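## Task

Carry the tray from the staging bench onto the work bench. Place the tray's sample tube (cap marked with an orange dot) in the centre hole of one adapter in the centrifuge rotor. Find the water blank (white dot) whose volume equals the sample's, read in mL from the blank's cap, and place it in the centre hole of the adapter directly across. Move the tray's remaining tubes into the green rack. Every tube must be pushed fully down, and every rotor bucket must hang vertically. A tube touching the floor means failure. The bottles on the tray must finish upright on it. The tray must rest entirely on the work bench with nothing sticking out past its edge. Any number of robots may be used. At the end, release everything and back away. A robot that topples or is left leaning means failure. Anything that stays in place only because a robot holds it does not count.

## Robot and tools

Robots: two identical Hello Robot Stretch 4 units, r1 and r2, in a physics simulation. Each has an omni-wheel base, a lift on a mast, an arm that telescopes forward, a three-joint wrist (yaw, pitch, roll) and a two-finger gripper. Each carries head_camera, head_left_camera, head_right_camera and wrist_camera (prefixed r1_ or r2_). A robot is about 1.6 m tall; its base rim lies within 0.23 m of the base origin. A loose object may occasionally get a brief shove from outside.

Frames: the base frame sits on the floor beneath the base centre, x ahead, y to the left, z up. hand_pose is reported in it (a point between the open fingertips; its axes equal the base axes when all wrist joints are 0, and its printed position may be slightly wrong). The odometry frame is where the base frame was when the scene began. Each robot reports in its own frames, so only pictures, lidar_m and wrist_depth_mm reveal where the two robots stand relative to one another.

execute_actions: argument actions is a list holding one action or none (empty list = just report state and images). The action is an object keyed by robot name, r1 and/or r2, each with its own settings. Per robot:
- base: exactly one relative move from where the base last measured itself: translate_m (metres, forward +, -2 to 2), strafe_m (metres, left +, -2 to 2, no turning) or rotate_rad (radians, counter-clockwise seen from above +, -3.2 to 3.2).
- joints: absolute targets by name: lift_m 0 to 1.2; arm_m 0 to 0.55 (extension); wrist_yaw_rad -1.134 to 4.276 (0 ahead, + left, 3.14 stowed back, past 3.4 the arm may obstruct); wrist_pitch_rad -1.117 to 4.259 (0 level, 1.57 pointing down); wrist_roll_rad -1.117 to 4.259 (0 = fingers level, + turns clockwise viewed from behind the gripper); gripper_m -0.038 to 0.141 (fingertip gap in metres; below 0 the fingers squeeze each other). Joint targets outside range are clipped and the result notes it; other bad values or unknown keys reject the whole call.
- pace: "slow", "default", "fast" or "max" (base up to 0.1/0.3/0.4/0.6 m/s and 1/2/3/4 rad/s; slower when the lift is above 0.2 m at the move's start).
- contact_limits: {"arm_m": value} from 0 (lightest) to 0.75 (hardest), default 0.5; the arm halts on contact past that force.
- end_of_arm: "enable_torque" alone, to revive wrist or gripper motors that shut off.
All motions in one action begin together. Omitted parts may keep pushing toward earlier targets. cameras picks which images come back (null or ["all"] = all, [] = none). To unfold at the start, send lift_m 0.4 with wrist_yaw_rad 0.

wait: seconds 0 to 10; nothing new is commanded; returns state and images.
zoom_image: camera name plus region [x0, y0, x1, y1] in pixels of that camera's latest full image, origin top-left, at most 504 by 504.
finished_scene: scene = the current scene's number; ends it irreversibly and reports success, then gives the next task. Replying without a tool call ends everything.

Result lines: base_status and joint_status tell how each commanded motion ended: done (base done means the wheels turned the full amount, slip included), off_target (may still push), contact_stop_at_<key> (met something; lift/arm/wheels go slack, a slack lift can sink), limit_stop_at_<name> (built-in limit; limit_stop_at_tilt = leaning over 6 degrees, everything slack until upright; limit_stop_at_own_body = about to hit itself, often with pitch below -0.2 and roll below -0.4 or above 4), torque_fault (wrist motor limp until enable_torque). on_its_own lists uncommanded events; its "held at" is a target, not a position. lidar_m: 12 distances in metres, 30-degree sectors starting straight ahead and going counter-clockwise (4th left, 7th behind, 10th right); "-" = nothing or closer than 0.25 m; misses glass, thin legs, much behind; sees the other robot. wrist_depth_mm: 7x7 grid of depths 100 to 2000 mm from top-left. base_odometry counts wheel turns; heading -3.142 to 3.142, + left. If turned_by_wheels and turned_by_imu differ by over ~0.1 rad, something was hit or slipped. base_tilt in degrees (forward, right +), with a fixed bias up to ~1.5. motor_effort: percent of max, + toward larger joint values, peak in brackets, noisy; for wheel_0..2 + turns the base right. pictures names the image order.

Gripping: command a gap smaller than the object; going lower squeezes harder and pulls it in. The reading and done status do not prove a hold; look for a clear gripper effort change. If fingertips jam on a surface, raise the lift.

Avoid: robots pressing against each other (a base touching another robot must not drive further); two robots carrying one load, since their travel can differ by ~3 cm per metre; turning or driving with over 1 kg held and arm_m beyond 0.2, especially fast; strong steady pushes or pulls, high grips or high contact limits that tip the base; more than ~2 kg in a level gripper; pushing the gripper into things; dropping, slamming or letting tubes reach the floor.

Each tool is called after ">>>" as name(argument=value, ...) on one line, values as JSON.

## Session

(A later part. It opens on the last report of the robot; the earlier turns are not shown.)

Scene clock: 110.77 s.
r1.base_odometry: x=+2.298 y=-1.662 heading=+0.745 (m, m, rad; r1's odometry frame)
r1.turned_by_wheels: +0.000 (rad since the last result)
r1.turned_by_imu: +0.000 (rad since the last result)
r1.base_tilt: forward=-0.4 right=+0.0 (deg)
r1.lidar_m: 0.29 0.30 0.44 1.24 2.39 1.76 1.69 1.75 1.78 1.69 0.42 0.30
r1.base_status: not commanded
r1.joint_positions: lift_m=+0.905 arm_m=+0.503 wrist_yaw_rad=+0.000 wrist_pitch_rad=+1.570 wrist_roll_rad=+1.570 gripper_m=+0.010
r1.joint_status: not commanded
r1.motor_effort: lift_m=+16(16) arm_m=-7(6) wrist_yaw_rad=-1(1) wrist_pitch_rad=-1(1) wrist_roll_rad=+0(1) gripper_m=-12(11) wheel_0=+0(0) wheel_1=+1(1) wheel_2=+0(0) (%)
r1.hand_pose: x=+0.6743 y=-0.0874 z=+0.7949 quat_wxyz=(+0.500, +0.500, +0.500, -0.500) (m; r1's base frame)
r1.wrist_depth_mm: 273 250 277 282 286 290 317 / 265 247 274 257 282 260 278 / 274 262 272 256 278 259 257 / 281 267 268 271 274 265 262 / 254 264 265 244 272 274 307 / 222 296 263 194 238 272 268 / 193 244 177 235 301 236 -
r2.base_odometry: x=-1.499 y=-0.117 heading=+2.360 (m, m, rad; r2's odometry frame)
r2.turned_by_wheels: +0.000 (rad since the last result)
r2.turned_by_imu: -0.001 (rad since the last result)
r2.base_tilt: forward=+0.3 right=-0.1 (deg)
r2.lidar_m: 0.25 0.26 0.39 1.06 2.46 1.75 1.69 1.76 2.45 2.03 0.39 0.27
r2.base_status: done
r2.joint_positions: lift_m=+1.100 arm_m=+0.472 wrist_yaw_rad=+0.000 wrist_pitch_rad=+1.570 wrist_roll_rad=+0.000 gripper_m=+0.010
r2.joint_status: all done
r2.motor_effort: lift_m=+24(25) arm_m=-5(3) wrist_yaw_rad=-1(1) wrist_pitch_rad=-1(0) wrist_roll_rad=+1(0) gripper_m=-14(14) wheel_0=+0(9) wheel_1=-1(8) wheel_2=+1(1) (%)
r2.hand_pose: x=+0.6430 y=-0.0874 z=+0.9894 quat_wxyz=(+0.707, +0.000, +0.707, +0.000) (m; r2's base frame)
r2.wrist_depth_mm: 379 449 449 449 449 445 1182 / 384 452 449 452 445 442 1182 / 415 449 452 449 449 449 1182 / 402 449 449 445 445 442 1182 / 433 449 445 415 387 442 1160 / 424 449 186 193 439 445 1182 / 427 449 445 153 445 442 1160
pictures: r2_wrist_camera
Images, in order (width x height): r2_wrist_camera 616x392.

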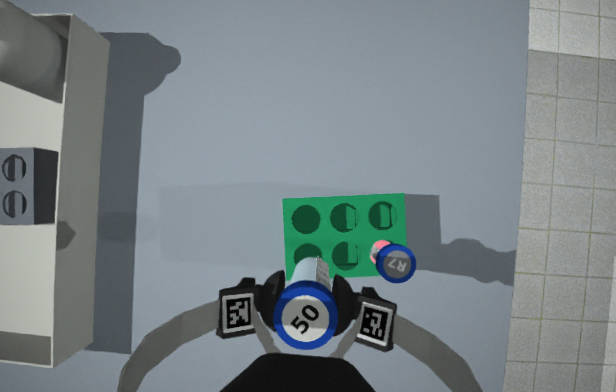

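>>> execute_actions(actions=[{"r1":{"joints":{"gripper_m":0.06}},"r2":{"base":{"strafe_m":0.005},"joints":{"lift_m":1.04}}}], cameras=["r1_wrist_camera","r2_wrist_camera"])

>>> execute_actions(actions=[{"r1":{"joints":{"lift_m":1.1}},"r2":{"joints":{"lift_m":0.975},"pace":"slow"}}], cameras=["r1_wrist_camera","r2_wrist_camera"])

Scene clock: 113.17 s.
r1.base_odometry: x=+2.298 y=-1.662 heading=+0.745 (m, m, rad; r1's odometry frame)
r1.turned_by_wheels: +0.000 (rad since the last result)
r1.turned_by_imu: +0.000 (rad since the last result)
r1.base_tilt: forward=-0.3 right=+0.1 (deg)
r1.lidar_m: 0.30 0.31 0.45 1.22 2.38 1.75 1.67 1.76 1.77 1.71 0.43 0.31
r1.base_status: not commanded
r1.joint_positions: lift_m=+0.905 arm_m=+0.503 wrist_yaw_rad=+0.000 wrist_pitch_rad=+1.570 wrist_roll_rad=+1.570 gripper_m=+0.060
r1.joint_status: all done
r1.motor_effort: lift_m=+16(16) arm_m=-6(7) wrist_yaw_rad=-1(1) wrist_pitch_rad=-2(2) wrist_roll_rad=+1(2) gripper_m=-2(13) wheel_0=+0(0) wheel_1=+1(1) wheel_2=+0(0) (%)
r1.hand_pose: x=+0.6741 y=-0.0874 z=+0.7949 quat_wxyz=(+0.500, +0.500, +0.500, -0.500) (m; r1's base frame)
r1.wrist_depth_mm: 272 251 281 283 286 290 319 / 271 248 276 259 285 260 274 / 271 251 273 257 278 259 257 / 281 286 270 273 276 277 273 / 254 264 266 244 272 274 309 / 220 287 264 213 210 272 268 / 193 244 180 237 301 241 -
r2.base_odometry: x=-1.502 y=-0.121 heading=+2.360 (m, m, rad; r2's odometry frame)
r2.turned_by_wheels: +0.000 (rad since the last result)
r2.turned_by_imu: +0.000 (rad since the last result)
r2.base_tilt: forward=+0.4 right=-0.2 (deg)
r2.lidar_m: 0.26 0.28 0.37 1.05 2.42 1.72 1.70 1.78 2.41 2.05 0.37 0.26
r2.base_status: done
r2.joint_positions: lift_m=+1.040 arm_m=+0.472 wrist_yaw_rad=+0.000 wrist_pitch_rad=+1.570 wrist_roll_rad=+0.000 gripper_m=+0.010
r2.joint_status: all done
r2.motor_effort: lift_m=+16(23) arm_m=-5(5) wrist_yaw_rad=+0(0) wrist_pitch_rad=+0(1) wrist_roll_rad=+1(1) gripper_m=-12(14) wheel_0=+0(6) wheel_1=+0(10) wheel_2=+0(1) (%)
r2.hand_pose: x=+0.6430 y=-0.0874 z=+0.9300 quat_wxyz=(+0.707, +0.000, +0.707, +0.000) (m; r2's base frame)
r2.wrist_depth_mm: 347 392 392 392 389 387 384 / 355 394 392 387 389 384 387 / 359 392 389 389 387 387 1138 / 364 389 389 384 382 387 1118 / 362 392 392 330 327 384 1118 / 370 389 186 193 267 384 1118 / 373 389 387 153 387 384 1118
pictures: r1_wrist_camera, r2_wrist_camera
Images, in order (width x height): r1_wrist_camera 616x392, r2_wrist_camera 616x392.

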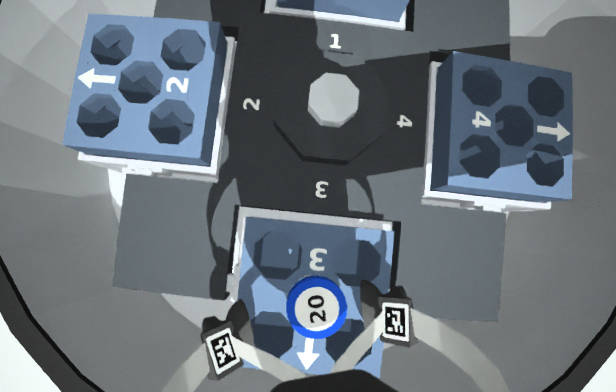

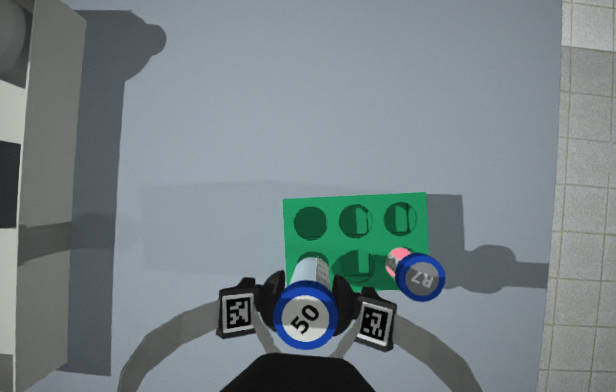

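Scene clock: 115.07 s.
r1.base_odometry: x=+2.298 y=-1.662 heading=+0.745 (m, m, rad; r1's odometry frame)
r1.turned_by_wheels: +0.000 (rad since the last result)
r1.turned_by_imu: +0.000 (rad since the last result)
r1.base_tilt: forward=-0.3 right=+0.0 (deg)
r1.lidar_m: 0.28 0.30 0.44 1.21 2.39 1.75 1.68 1.75 1.78 1.70 0.43 0.29
r1.base_status: not commanded
r1.joint_positions: lift_m=+1.100 arm_m=+0.503 wrist_yaw_rad=+0.000 wrist_pitch_rad=+1.570 wrist_roll_rad=+1.570 gripper_m=+0.060
r1.joint_status: all done
r1.motor_effort: lift_m=+21(23) arm_m=-6(7) wrist_yaw_rad=-1(0) wrist_pitch_rad=-1(2) wrist_roll_rad=-1(1) gripper_m=-1(2) wheel_0=+0(0) wheel_1=+0(1) wheel_2=+0(0) (%)
r1.hand_pose: x=+0.6742 y=-0.0874 z=+0.9895 quat_wxyz=(+0.500, +0.500, +0.500, -0.500) (m; r1's base frame)
r1.wrist_depth_mm: 404 410 484 462 500 430 1308 / 399 410 477 473 484 439 1281 / 392 436 462 466 473 452 1255 / 379 433 462 462 469 449 946 / 364 392 459 433 466 413 413 / 343 384 439 488 211 404 407 / 332 382 183 384 394 402 1205
r2.base_odometry: x=-1.502 y=-0.121 heading=+2.360 (m, m, rad; r2's odometry frame)
r2.turned_by_wheels: +0.000 (rad since the last result)
r2.turned_by_imu: +0.000 (rad since the last result)
r2.base_tilt: forward=+0.2 right=-0.1 (deg)
r2.lidar_m: 0.25 0.28 0.38 1.06 2.43 1.75 1.70 1.77 2.41 2.04 0.39 0.28
r2.base_status: not commanded
r2.joint_positions: lift_m=+0.975 arm_m=+0.472 wrist_yaw_rad=+0.000 wrist_pitch_rad=+1.570 wrist_roll_rad=+0.000 gripper_m=+0.010
r2.joint_status: all done
r2.motor_effort: lift_m=+16(16) arm_m=-5(5) wrist_yaw_rad=-1(1) wrist_pitch_rad=+1(1) wrist_roll_rad=+0(1) gripper_m=-12(13) wheel_0=+0(0) wheel_1=+0(0) wheel_2=+1(0) (%)
r2.hand_pose: x=+0.6430 y=-0.0874 z=+0.8651 quat_wxyz=(+0.707, +0.000, +0.707, +0.000) (m; r2's base frame)
r2.wrist_depth_mm: 329 325 327 325 325 324 322 / 329 327 327 325 324 322 322 / 329 327 325 325 322 322 320 / 327 327 325 322 319 322 320 / 327 325 324 264 264 320 322 / 327 327 186 193 202 322 320 / 325 324 324 151 322 320 322
pictures: r1_wrist_camera, r2_wrist_camera
Images, in order (width x height): r1_wrist_camera 616x392, r2_wrist_camera 616x392.

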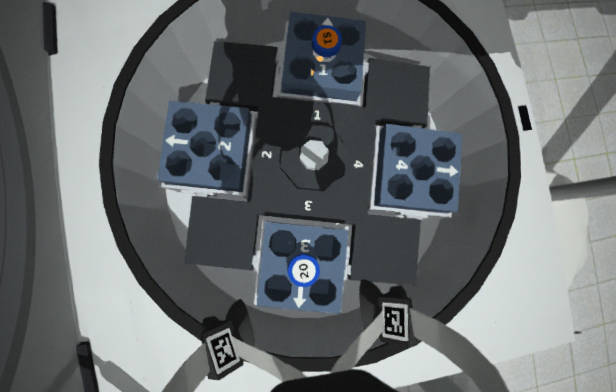

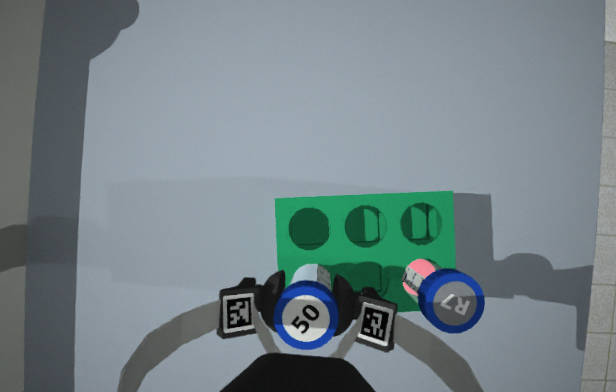

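>>> execute_actions(actions=[{"r1":{"base":{"translate_m":-0.1},"joints":{"arm_m":0.05},"pace":"fast"},"r2":{"joints":{"gripper_m":0.055}}}], cameras=[])

>>> execute_actions(actions=[{"r2":{"joints":{"lift_m":1.05}}}], cameras=["r2_wrist_camera"])

>>> execute_actions(actions=[{"r2":{"base":{"strafe_m":0.497},"joints":{"arm_m":0.54}}}], cameras=["r2_wrist_camera"])

Scene clock: 117.63 s.
r1.base_odometry: x=+2.224 y=-1.730 heading=+0.745 (m, m, rad; r1's odometry frame)
r1.turned_by_wheels: +0.000 (rad since the last result)
r1.turned_by_imu: +0.000 (rad since the last result)
r1.base_tilt: forward=-0.5 right=-0.1 (deg)
r1.lidar_m: 0.37 0.40 0.58 1.71 2.24 1.63 1.57 1.64 1.76 1.69 0.56 0.41
r1.base_status: done
r1.joint_positions: lift_m=+1.100 arm_m=+0.051 wrist_yaw_rad=+0.000 wrist_pitch_rad=+1.570 wrist_roll_rad=+1.570 gripper_m=+0.060
r1.joint_status: all done
r1.motor_effort: lift_m=+21(21) arm_m=-6(6) wrist_yaw_rad=+0(2) wrist_pitch_rad=-1(2) wrist_roll_rad=-1(1) gripper_m=-2(2) wheel_0=-2(4) wheel_1=-1(6) wheel_2=-2(9) (%)
r1.hand_pose: x=+0.2222 y=-0.0874 z=+0.9895 quat_wxyz=(+0.500, +0.500, +0.500, -0.500) (m; r1's base frame)
r1.wrist_depth_mm: 421 668 1229 1255 1281 1255 1281 / 413 569 1205 1229 1229 1255 1308 / 404 539 1182 1205 1229 1229 1229 / 394 508 1078 1205 1205 1205 1255 / 389 488 946 991 991 1205 1205 / 384 466 647 1160 210 1229 1205 / 379 449 183 1182 1160 1160 1205
r2.base_odometry: x=-1.502 y=-0.121 heading=+2.360 (m, m, rad; r2's odometry frame)
r2.turned_by_wheels: +0.000 (rad since the last result)
r2.turned_by_imu: +0.000 (rad since the last result)
r2.base_tilt: forward=+0.4 right=-0.1 (deg)
r2.lidar_m: 0.25 0.28 0.36 1.03 2.44 1.72 1.70 1.77 2.44 2.02 0.37 0.26
r2.base_status: not commanded
r2.joint_positions: lift_m=+0.975 arm_m=+0.472 wrist_yaw_rad=+0.000 wrist_pitch_rad=+1.570 wrist_roll_rad=+0.000 gripper_m=+0.055
r2.joint_status: all done
r2.motor_effort: lift_m=+16(15) arm_m=-5(5) wrist_yaw_rad=-1(0) wrist_pitch_rad=-1(0) wrist_roll_rad=+1(0) gripper_m=-4(10) wheel_0=+0(0) wheel_1=+0(0) wheel_2=+1(1) (%)
r2.hand_pose: x=+0.6430 y=-0.0874 z=+0.8651 quat_wxyz=(+0.707, +0.000, +0.707, +0.000) (m; r2's base frame)
r2.wrist_depth_mm: 329 327 327 325 325 322 322 / 329 329 325 325 324 322 322 / 327 329 325 325 324 322 320 / 327 329 325 324 319 322 322 / 327 327 327 264 264 322 322 / 325 327 192 204 202 320 320 / 325 324 324 143 320 320 320
pictures: none
No camera images: the call's "cameras" was empty. Leave "cameras" out to get every camera's image.

Scene clock: 118.93 s.
r1.base_odometry: x=+2.224 y=-1.730 heading=+0.745 (m, m, rad; r1's odometry frame)
r1.turned_by_wheels: +0.000 (rad since the last result)
r1.turned_by_imu: +0.000 (rad since the last result)
r1.base_tilt: forward=-0.3 right=+0.0 (deg)
r1.lidar_m: 0.39 0.41 0.60 1.69 2.24 1.65 1.57 1.64 1.76 1.70 0.56 0.42
r1.base_status: not commanded
r1.joint_positions: lift_m=+1.100 arm_m=+0.051 wrist_yaw_rad=+0.000 wrist_pitch_rad=+1.570 wrist_roll_rad=+1.570 gripper_m=+0.060
r1.joint_status: not commanded
r1.motor_effort: lift_m=+21(21) arm_m=-6(7) wrist_yaw_rad=+0(1) wrist_pitch_rad=-1(1) wrist_roll_rad=-1(0) gripper_m=-1(3) wheel_0=-2(2) wheel_1=-1(1) wheel_2=-1(1) (%)
r1.hand_pose: x=+0.2222 y=-0.0874 z=+0.9895 quat_wxyz=(+0.500, +0.500, +0.500, -0.500) (m; r1's base frame)
r1.wrist_depth_mm: 424 661 1255 1255 1255 1255 1308 / 413 569 1229 1229 1255 1281 1281 / 404 544 1182 1229 1229 1255 1255 / 394 504 1060 1182 1205 1229 1229 / 389 488 931 991 991 1205 1205 / 382 466 640 1182 211 1182 1229 / 382 449 183 1160 1182 1182 1182
r2.base_odometry: x=-1.502 y=-0.121 heading=+2.360 (m, m, rad; r2's odometry frame)
r2.turned_by_wheels: +0.000 (rad since the last result)
r2.turned_by_imu: +0.000 (rad since the last result)
r2.base_tilt: forward=+0.3 right=-0.1 (deg)
r2.lidar_m: 0.25 0.26 0.36 1.05 2.41 1.73 1.70 1.80 2.45 2.05 0.40 0.28
r2.base_status: not commanded
r2.joint_positions: lift_m=+1.050 arm_m=+0.472 wrist_yaw_rad=+0.000 wrist_pitch_rad=+1.570 wrist_roll_rad=+0.000 gripper_m=+0.055
r2.joint_status: all done
r2.motor_effort: lift_m=+24(25) arm_m=-5(5) wrist_yaw_rad=-1(1) wrist_pitch_rad=-2(0) wrist_roll_rad=+1(1) gripper_m=-4(4) wheel_0=+0(0) wheel_1=+0(0) wheel_2=+1(1) (%)
r2.hand_pose: x=+0.6430 y=-0.0874 z=+0.9394 quat_wxyz=(+0.707, +0.000, +0.707, +0.000) (m; r2's base frame)
r2.wrist_depth_mm: 349 402 402 399 399 399 1138 / 366 399 399 399 397 397 1160 / 362 402 399 397 397 394 1160 / 362 399 399 397 394 394 1138 / 379 402 399 338 338 394 1138 / 373 399 193 397 212 394 1138 / 373 397 399 143 394 392 1118
pictures: r2_wrist_camera
Images, in order (width x height): r2_wrist_camera 616x392.

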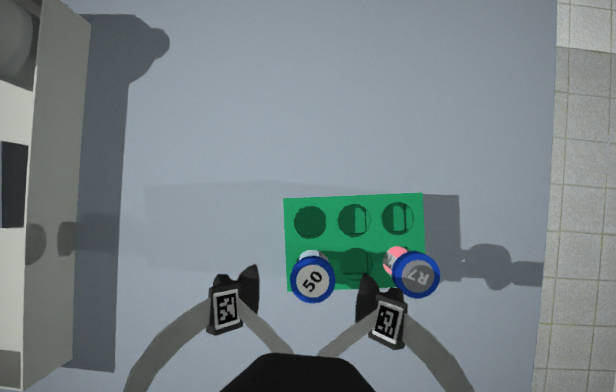

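Scene clock: 121.90 s.
r1.base_odometry: x=+2.224 y=-1.730 heading=+0.745 (m, m, rad; r1's odometry frame)
r1.turned_by_wheels: +0.000 (rad since the last result)
r1.turned_by_imu: +0.000 (rad since the last result)
r1.base_tilt: forward=-0.4 right=-0.1 (deg)
r1.lidar_m: 0.38 0.40 0.59 1.70 2.24 1.65 1.58 1.64 1.77 1.70 0.56 0.39
r1.base_status: not commanded
r1.joint_positions: lift_m=+1.100 arm_m=+0.051 wrist_yaw_rad=+0.000 wrist_pitch_rad=+1.570 wrist_roll_rad=+1.570 gripper_m=+0.060
r1.joint_status: not commanded
r1.motor_effort: lift_m=+21(21) arm_m=-7(7) wrist_yaw_rad=+0(0) wrist_pitch_rad=-1(2) wrist_roll_rad=+1(0) gripper_m=-2(2) wheel_0=-2(2) wheel_1=-1(1) wheel_2=-2(1) (%)
r1.hand_pose: x=+0.2222 y=-0.0874 z=+0.9895 quat_wxyz=(+0.500, +0.500, +0.500, -0.500) (m; r1's base frame)
r1.wrist_depth_mm: 424 668 1229 1229 1255 1281 1281 / 415 569 1205 1229 1255 1255 1281 / 402 539 1205 1205 1229 1229 1255 / 394 508 1098 1205 1205 1229 1255 / 392 488 946 991 1008 1205 1229 / 384 466 640 1160 211 1182 1205 / 382 449 182 1138 1182 1182 1205
r2.base_odometry: x=-1.852 y=-0.473 heading=+2.360 (m, m, rad; r2's odometry frame)
r2.turned_by_wheels: +0.000 (rad since the last result)
r2.turned_by_imu: +0.002 (rad since the last result)
r2.base_tilt: forward=+0.3 right=-0.2 (deg)
r2.lidar_m: 0.25 0.29 0.36 1.26 2.43 1.73 1.68 1.76 2.44 2.54 0.37 0.28
r2.base_status: done
r2.joint_positions: lift_m=+1.050 arm_m=+0.539 wrist_yaw_rad=+0.000 wrist_pitch_rad=+1.570 wrist_roll_rad=+0.000 gripper_m=+0.055
r2.joint_status: all done
r2.motor_effort: lift_m=+24(24) arm_m=+5(4) wrist_yaw_rad=-1(0) wrist_pitch_rad=+0(1) wrist_roll_rad=+0(1) gripper_m=-3(5) wheel_0=+0(8) wheel_1=+0(7) wheel_2=+0(0) (%)
r2.hand_pose: x=+0.7103 y=-0.0874 z=+0.9394 quat_wxyz=(+0.707, +0.000, +0.707, +0.000) (m; r2's base frame)
r2.wrist_depth_mm: 404 404 399 402 399 397 394 / 402 402 399 397 397 394 392 / 402 404 399 397 394 327 252 / 399 399 399 394 397 392 332 / 399 402 399 389 389 387 357 / 402 399 192 286 211 362 351 / 399 399 397 143 392 384 347
pictures: r2_wrist_camera
Images, in order (width x height): r2_wrist_camera 616x392.

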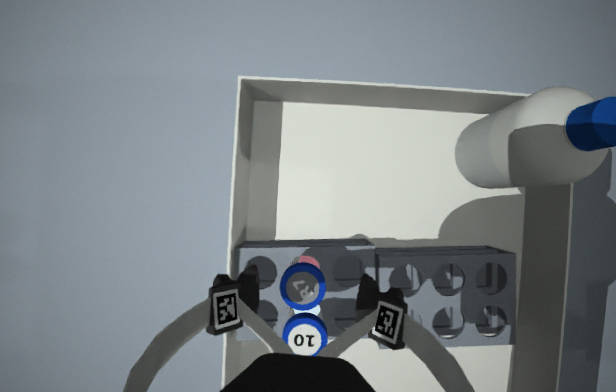

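>>> execute_actions(actions=[{"r2":{"joints":{"lift_m":0.975,"arm_m":0.534}}}], cameras=["r2_wrist_camera"])

>>> execute_actions(actions=[{"r2":{"joints":{"gripper_m":0.01}}}], cameras=[])

>>> execute_actions(actions=[{"r2":{"joints":{"lift_m":1.1}}}], cameras=["r2_wrist_camera"])

>>> execute_actions(actions=[{"r2":{"base":{"strafe_m":-0.568},"joints":{"arm_m":0.52}}}], cameras=["r2_wrist_camera"])

Scene clock: 124.13 s.
r1.base_odometry: x=+2.224 y=-1.730 heading=+0.745 (m, m, rad; r1's odometry frame)
r1.turned_by_wheels: +0.000 (rad since the last result)
r1.turned_by_imu: +0.000 (rad since the last result)
r1.base_tilt: forward=-0.5 right=+0.0 (deg)
r1.lidar_m: 0.38 0.41 0.60 1.70 2.23 1.65 1.59 1.64 1.78 1.70 0.57 0.41
r1.base_status: not commanded
r1.joint_positions: lift_m=+1.100 arm_m=+0.051 wrist_yaw_rad=+0.000 wrist_pitch_rad=+1.570 wrist_roll_rad=+1.570 gripper_m=+0.060
r1.joint_status: not commanded
r1.motor_effort: lift_m=+21(21) arm_m=-7(7) wrist_yaw_rad=+0(0) wrist_pitch_rad=-3(2) wrist_roll_rad=+0(0) gripper_m=-3(2) wheel_0=-2(2) wheel_1=-1(1) wheel_2=-1(1) (%)
r1.hand_pose: x=+0.2222 y=-0.0874 z=+0.9895 quat_wxyz=(+0.500, +0.500, +0.500, -0.500) (m; r1's base frame)
r1.wrist_depth_mm: 421 676 1255 1255 1255 1281 1281 / 415 564 1229 1229 1229 1255 1308 / 404 539 1205 1229 1229 1229 1255 / 394 508 1078 1205 1229 1229 1255 / 389 488 931 991 991 1205 1229 / 379 469 640 1160 210 1229 1205 / 379 445 182 1160 1160 1182 1205
r2.base_odometry: x=-1.852 y=-0.473 heading=+2.360 (m, m, rad; r2's odometry frame)
r2.turned_by_wheels: +0.000 (rad since the last result)
r2.turned_by_imu: +0.000 (rad since the last result)
r2.base_tilt: forward=+0.3 right=-0.2 (deg)
r2.lidar_m: 0.25 0.29 0.39 1.30 2.46 1.70 1.69 1.77 2.47 2.54 0.37 0.26
r2.base_status: not commanded
r2.joint_positions: lift_m=+0.975 arm_m=+0.535 wrist_yaw_rad=+0.000 wrist_pitch_rad=+1.570 wrist_roll_rad=+0.000 gripper_m=+0.055
r2.joint_status: all done
r2.motor_effort: lift_m=+16(23) arm_m=-5(5) wrist_yaw_rad=-1(1) wrist_pitch_rad=-1(1) wrist_roll_rad=+1(0) gripper_m=-3(4) wheel_0=+0(1) wheel_1=+0(0) wheel_2=+0(0) (%)
r2.hand_pose: x=+0.7060 y=-0.0874 z=+0.8651 quat_wxyz=(+0.707, +0.000, +0.707, +0.000) (m; r2's base frame)
r2.wrist_depth_mm: 329 330 327 324 325 322 322 / 327 325 322 322 322 300 249 / 327 327 324 324 322 320 237 / 327 329 320 320 320 319 319 / 327 324 291 293 319 319 314 / 327 325 193 201 212 260 283 / 327 325 293 143 260 260 281
pictures: r2_wrist_camera
Images, in order (width x height): r2_wrist_camera 616x392.

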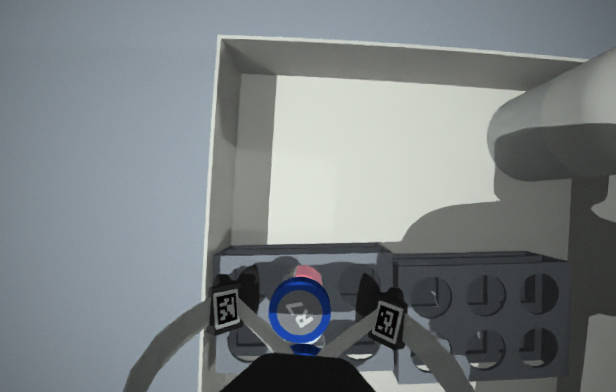

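Scene clock: 125.37 s.
r1.base_odometry: x=+2.224 y=-1.730 heading=+0.745 (m, m, rad; r1's odometry frame)
r1.turned_by_wheels: +0.000 (rad since the last result)
r1.turned_by_imu: +0.000 (rad since the last result)
r1.base_tilt: forward=-0.2 right=+0.1 (deg)
r1.lidar_m: 0.39 0.41 0.58 1.68 2.26 1.65 1.58 1.62 1.76 1.69 0.55 0.42
r1.base_status: not commanded
r1.joint_positions: lift_m=+1.100 arm_m=+0.051 wrist_yaw_rad=+0.000 wrist_pitch_rad=+1.570 wrist_roll_rad=+1.570 gripper_m=+0.060
r1.joint_status: not commanded
r1.motor_effort: lift_m=+21(21) arm_m=-7(6) wrist_yaw_rad=+0(1) wrist_pitch_rad=-2(2) wrist_roll_rad=+1(2) gripper_m=-4(2) wheel_0=-2(2) wheel_1=-1(1) wheel_2=-1(2) (%)
r1.hand_pose: x=+0.2222 y=-0.0874 z=+0.9895 quat_wxyz=(+0.500, +0.500, +0.500, -0.500) (m; r1's base frame)
r1.wrist_depth_mm: 421 668 1229 1255 1255 1281 1281 / 415 569 1229 1205 1229 1255 1281 / 402 544 1205 1205 1205 1255 1255 / 394 508 1078 1182 1205 1229 1255 / 387 488 931 991 1008 1229 1205 / 384 466 647 1160 210 1205 1205 / 379 449 182 1160 1160 1182 1182
r2.base_odometry: x=-1.852 y=-0.473 heading=+2.360 (m, m, rad; r2's odometry frame)
r2.turned_by_wheels: +0.000 (rad since the last result)
r2.turned_by_imu: +0.000 (rad since the last result)
r2.base_tilt: forward=+0.3 right=-0.1 (deg)
r2.lidar_m: 0.26 0.26 0.38 1.30 2.45 1.75 1.69 1.78 2.42 2.51 0.39 0.28
r2.base_status: not commanded
r2.joint_positions: lift_m=+0.975 arm_m=+0.535 wrist_yaw_rad=+0.000 wrist_pitch_rad=+1.570 wrist_roll_rad=+0.000 gripper_m=+0.010
r2.joint_status: all done
r2.motor_effort: lift_m=+16(15) arm_m=-5(5) wrist_yaw_rad=-1(1) wrist_pitch_rad=+0(1) wrist_roll_rad=+0(0) gripper_m=-14(13) wheel_0=+0(0) wheel_1=+0(0) wheel_2=+0(0) (%)
r2.hand_pose: x=+0.7060 y=-0.0874 z=+0.8651 quat_wxyz=(+0.707, +0.000, +0.707, +0.000) (m; r2's base frame)
r2.wrist_depth_mm: 329 329 329 324 324 324 322 / 327 327 324 322 320 303 250 / 327 325 322 322 324 319 237 / 327 325 322 320 320 319 319 / 327 325 317 291 320 319 315 / 327 325 186 193 262 260 282 / 327 324 293 152 259 258 282
pictures: none
No camera images: the call's "cameras" was empty. Leave "cameras" out to get every camera's image.

Scene clock: 126.93 s.
r1.base_odometry: x=+2.224 y=-1.730 heading=+0.745 (m, m, rad; r1's odometry frame)
r1.turned_by_wheels: +0.000 (rad since the last result)
r1.turned_by_imu: +0.000 (rad since the last result)
r1.base_tilt: forward=-0.2 right=+0.1 (deg)
r1.lidar_m: 0.39 0.41 0.59 1.73 2.24 1.64 1.59 1.62 1.78 1.71 0.57 0.40
r1.base_status: not commanded
r1.joint_positions: lift_m=+1.100 arm_m=+0.051 wrist_yaw_rad=+0.000 wrist_pitch_rad=+1.570 wrist_roll_rad=+1.570 gripper_m=+0.060
r1.joint_status: not commanded
r1.motor_effort: lift_m=+21(21) arm_m=-7(7) wrist_yaw_rad=+0(0) wrist_pitch_rad=-2(2) wrist_roll_rad=+0(1) gripper_m=-3(2) wheel_0=-2(2) wheel_1=-1(1) wheel_2=-2(1) (%)
r1.hand_pose: x=+0.2222 y=-0.0874 z=+0.9895 quat_wxyz=(+0.500, +0.500, +0.500, -0.500) (m; r1's base frame)
r1.wrist_depth_mm: 424 676 1205 1255 1255 1281 1281 / 413 569 1205 1229 1255 1255 1255 / 402 539 1205 1205 1229 1255 1255 / 394 508 1060 1205 1205 1229 1255 / 389 488 931 991 991 1205 1229 / 382 466 640 1160 210 1205 1205 / 379 445 182 1160 1160 1182 1182
r2.base_odometry: x=-1.852 y=-0.473 heading=+2.360 (m, m, rad; r2's odometry frame)
r2.turned_by_wheels: +0.000 (rad since the last result)
r2.turned_by_imu: +0.000 (rad since the last result)
r2.base_tilt: forward=+0.4 right=-0.2 (deg)
r2.lidar_m: 0.26 0.28 0.39 1.29 2.42 1.75 1.69 1.78 2.44 2.54 0.39 0.27
r2.base_status: not commanded
r2.joint_positions: lift_m=+1.100 arm_m=+0.535 wrist_yaw_rad=+0.000 wrist_pitch_rad=+1.570 wrist_roll_rad=+0.000 gripper_m=+0.010
r2.joint_status: all done
r2.motor_effort: lift_m=+24(24) arm_m=-5(5) wrist_yaw_rad=-1(1) wrist_pitch_rad=+0(1) wrist_roll_rad=+1(1) gripper_m=-14(17) wheel_0=+0(0) wheel_1=+0(0) wheel_2=+0(0) (%)
r2.hand_pose: x=+0.7060 y=-0.0874 z=+0.9894 quat_wxyz=(+0.707, +0.000, +0.707, +0.000) (m; r2's base frame)
r2.wrist_depth_mm: 455 452 452 452 449 449 445 / 452 452 452 449 445 445 442 / 452 449 455 445 439 325 285 / 452 449 449 442 442 439 442 / 452 449 449 387 413 413 442 / 449 449 187 193 382 404 442 / 449 445 445 151 442 413 442
pictures: r2_wrist_camera
Images, in order (width x height): r2_wrist_camera 616x392.

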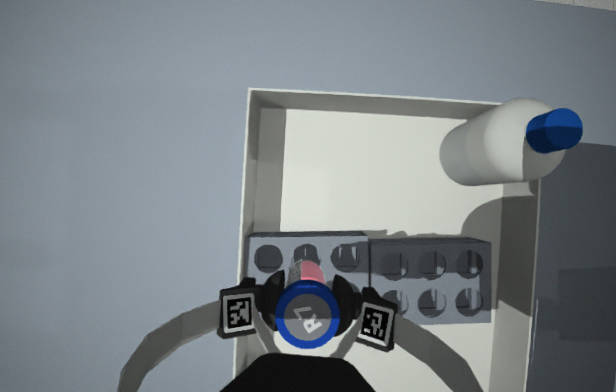

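Scene clock: 130.13 s.
r1.base_odometry: x=+2.224 y=-1.730 heading=+0.745 (m, m, rad; r1's odometry frame)
r1.turned_by_wheels: +0.000 (rad since the last result)
r1.turned_by_imu: +0.000 (rad since the last result)
r1.base_tilt: forward=-0.3 right=-0.1 (deg)
r1.lidar_m: 0.38 0.39 0.59 1.71 2.24 1.65 1.58 1.62 1.79 1.70 0.56 0.41
r1.base_status: not commanded
r1.joint_positions: lift_m=+1.100 arm_m=+0.051 wrist_yaw_rad=+0.000 wrist_pitch_rad=+1.570 wrist_roll_rad=+1.570 gripper_m=+0.060
r1.joint_status: not commanded
r1.motor_effort: lift_m=+21(21) arm_m=-7(7) wrist_yaw_rad=+0(1) wrist_pitch_rad=-3(2) wrist_roll_rad=+1(1) gripper_m=-4(1) wheel_0=-2(2) wheel_1=-1(1) wheel_2=-1(1) (%)
r1.hand_pose: x=+0.2222 y=-0.0874 z=+0.9895 quat_wxyz=(+0.500, +0.500, +0.500, -0.500) (m; r1's base frame)
r1.wrist_depth_mm: 421 668 1229 1255 1281 1281 1308 / 415 569 1205 1229 1229 1281 1281 / 404 539 1205 1205 1229 1255 1255 / 397 512 1078 1229 1205 1229 1229 / 389 488 946 1008 991 1205 1205 / 384 466 634 1160 211 1182 1205 / 379 445 183 1160 1160 1205 1205
r2.base_odometry: x=-1.452 y=-0.070 heading=+2.360 (m, m, rad; r2's odometry frame)
r2.turned_by_wheels: +0.000 (rad since the last result)
r2.turned_by_imu: -0.001 (rad since the last result)
r2.base_tilt: forward=+0.3 right=-0.2 (deg)
r2.lidar_m: 0.25 0.29 0.38 1.02 2.44 1.76 1.68 1.78 2.43 1.98 2.03 0.27
r2.base_status: done
r2.joint_positions: lift_m=+1.100 arm_m=+0.521 wrist_yaw_rad=+0.000 wrist_pitch_rad=+1.570 wrist_roll_rad=+0.000 gripper_m=+0.010
r2.joint_status: all done
r2.motor_effort: lift_m=+24(24) arm_m=-5(6) wrist_yaw_rad=-1(0) wrist_pitch_rad=+0(1) wrist_roll_rad=-1(0) gripper_m=-12(15) wheel_0=-1(10) wheel_1=+2(7) wheel_2=+1(0) (%)
r2.hand_pose: x=+0.6920 y=-0.0874 z=+0.9894 quat_wxyz=(+0.707, +0.000, +0.707, +0.000) (m; r2's base frame)
r2.wrist_depth_mm: 455 452 449 449 445 1160 1182 / 455 455 452 449 445 1205 1205 / 445 452 452 445 445 1205 1160 / 449 449 449 449 442 1182 1160 / 449 449 445 445 445 1182 1182 / 452 449 186 193 442 1160 1182 / 452 449 442 151 442 1160 1182
pictures: r2_wrist_camera
Images, in order (width x height): r2_wrist_camera 616x392.

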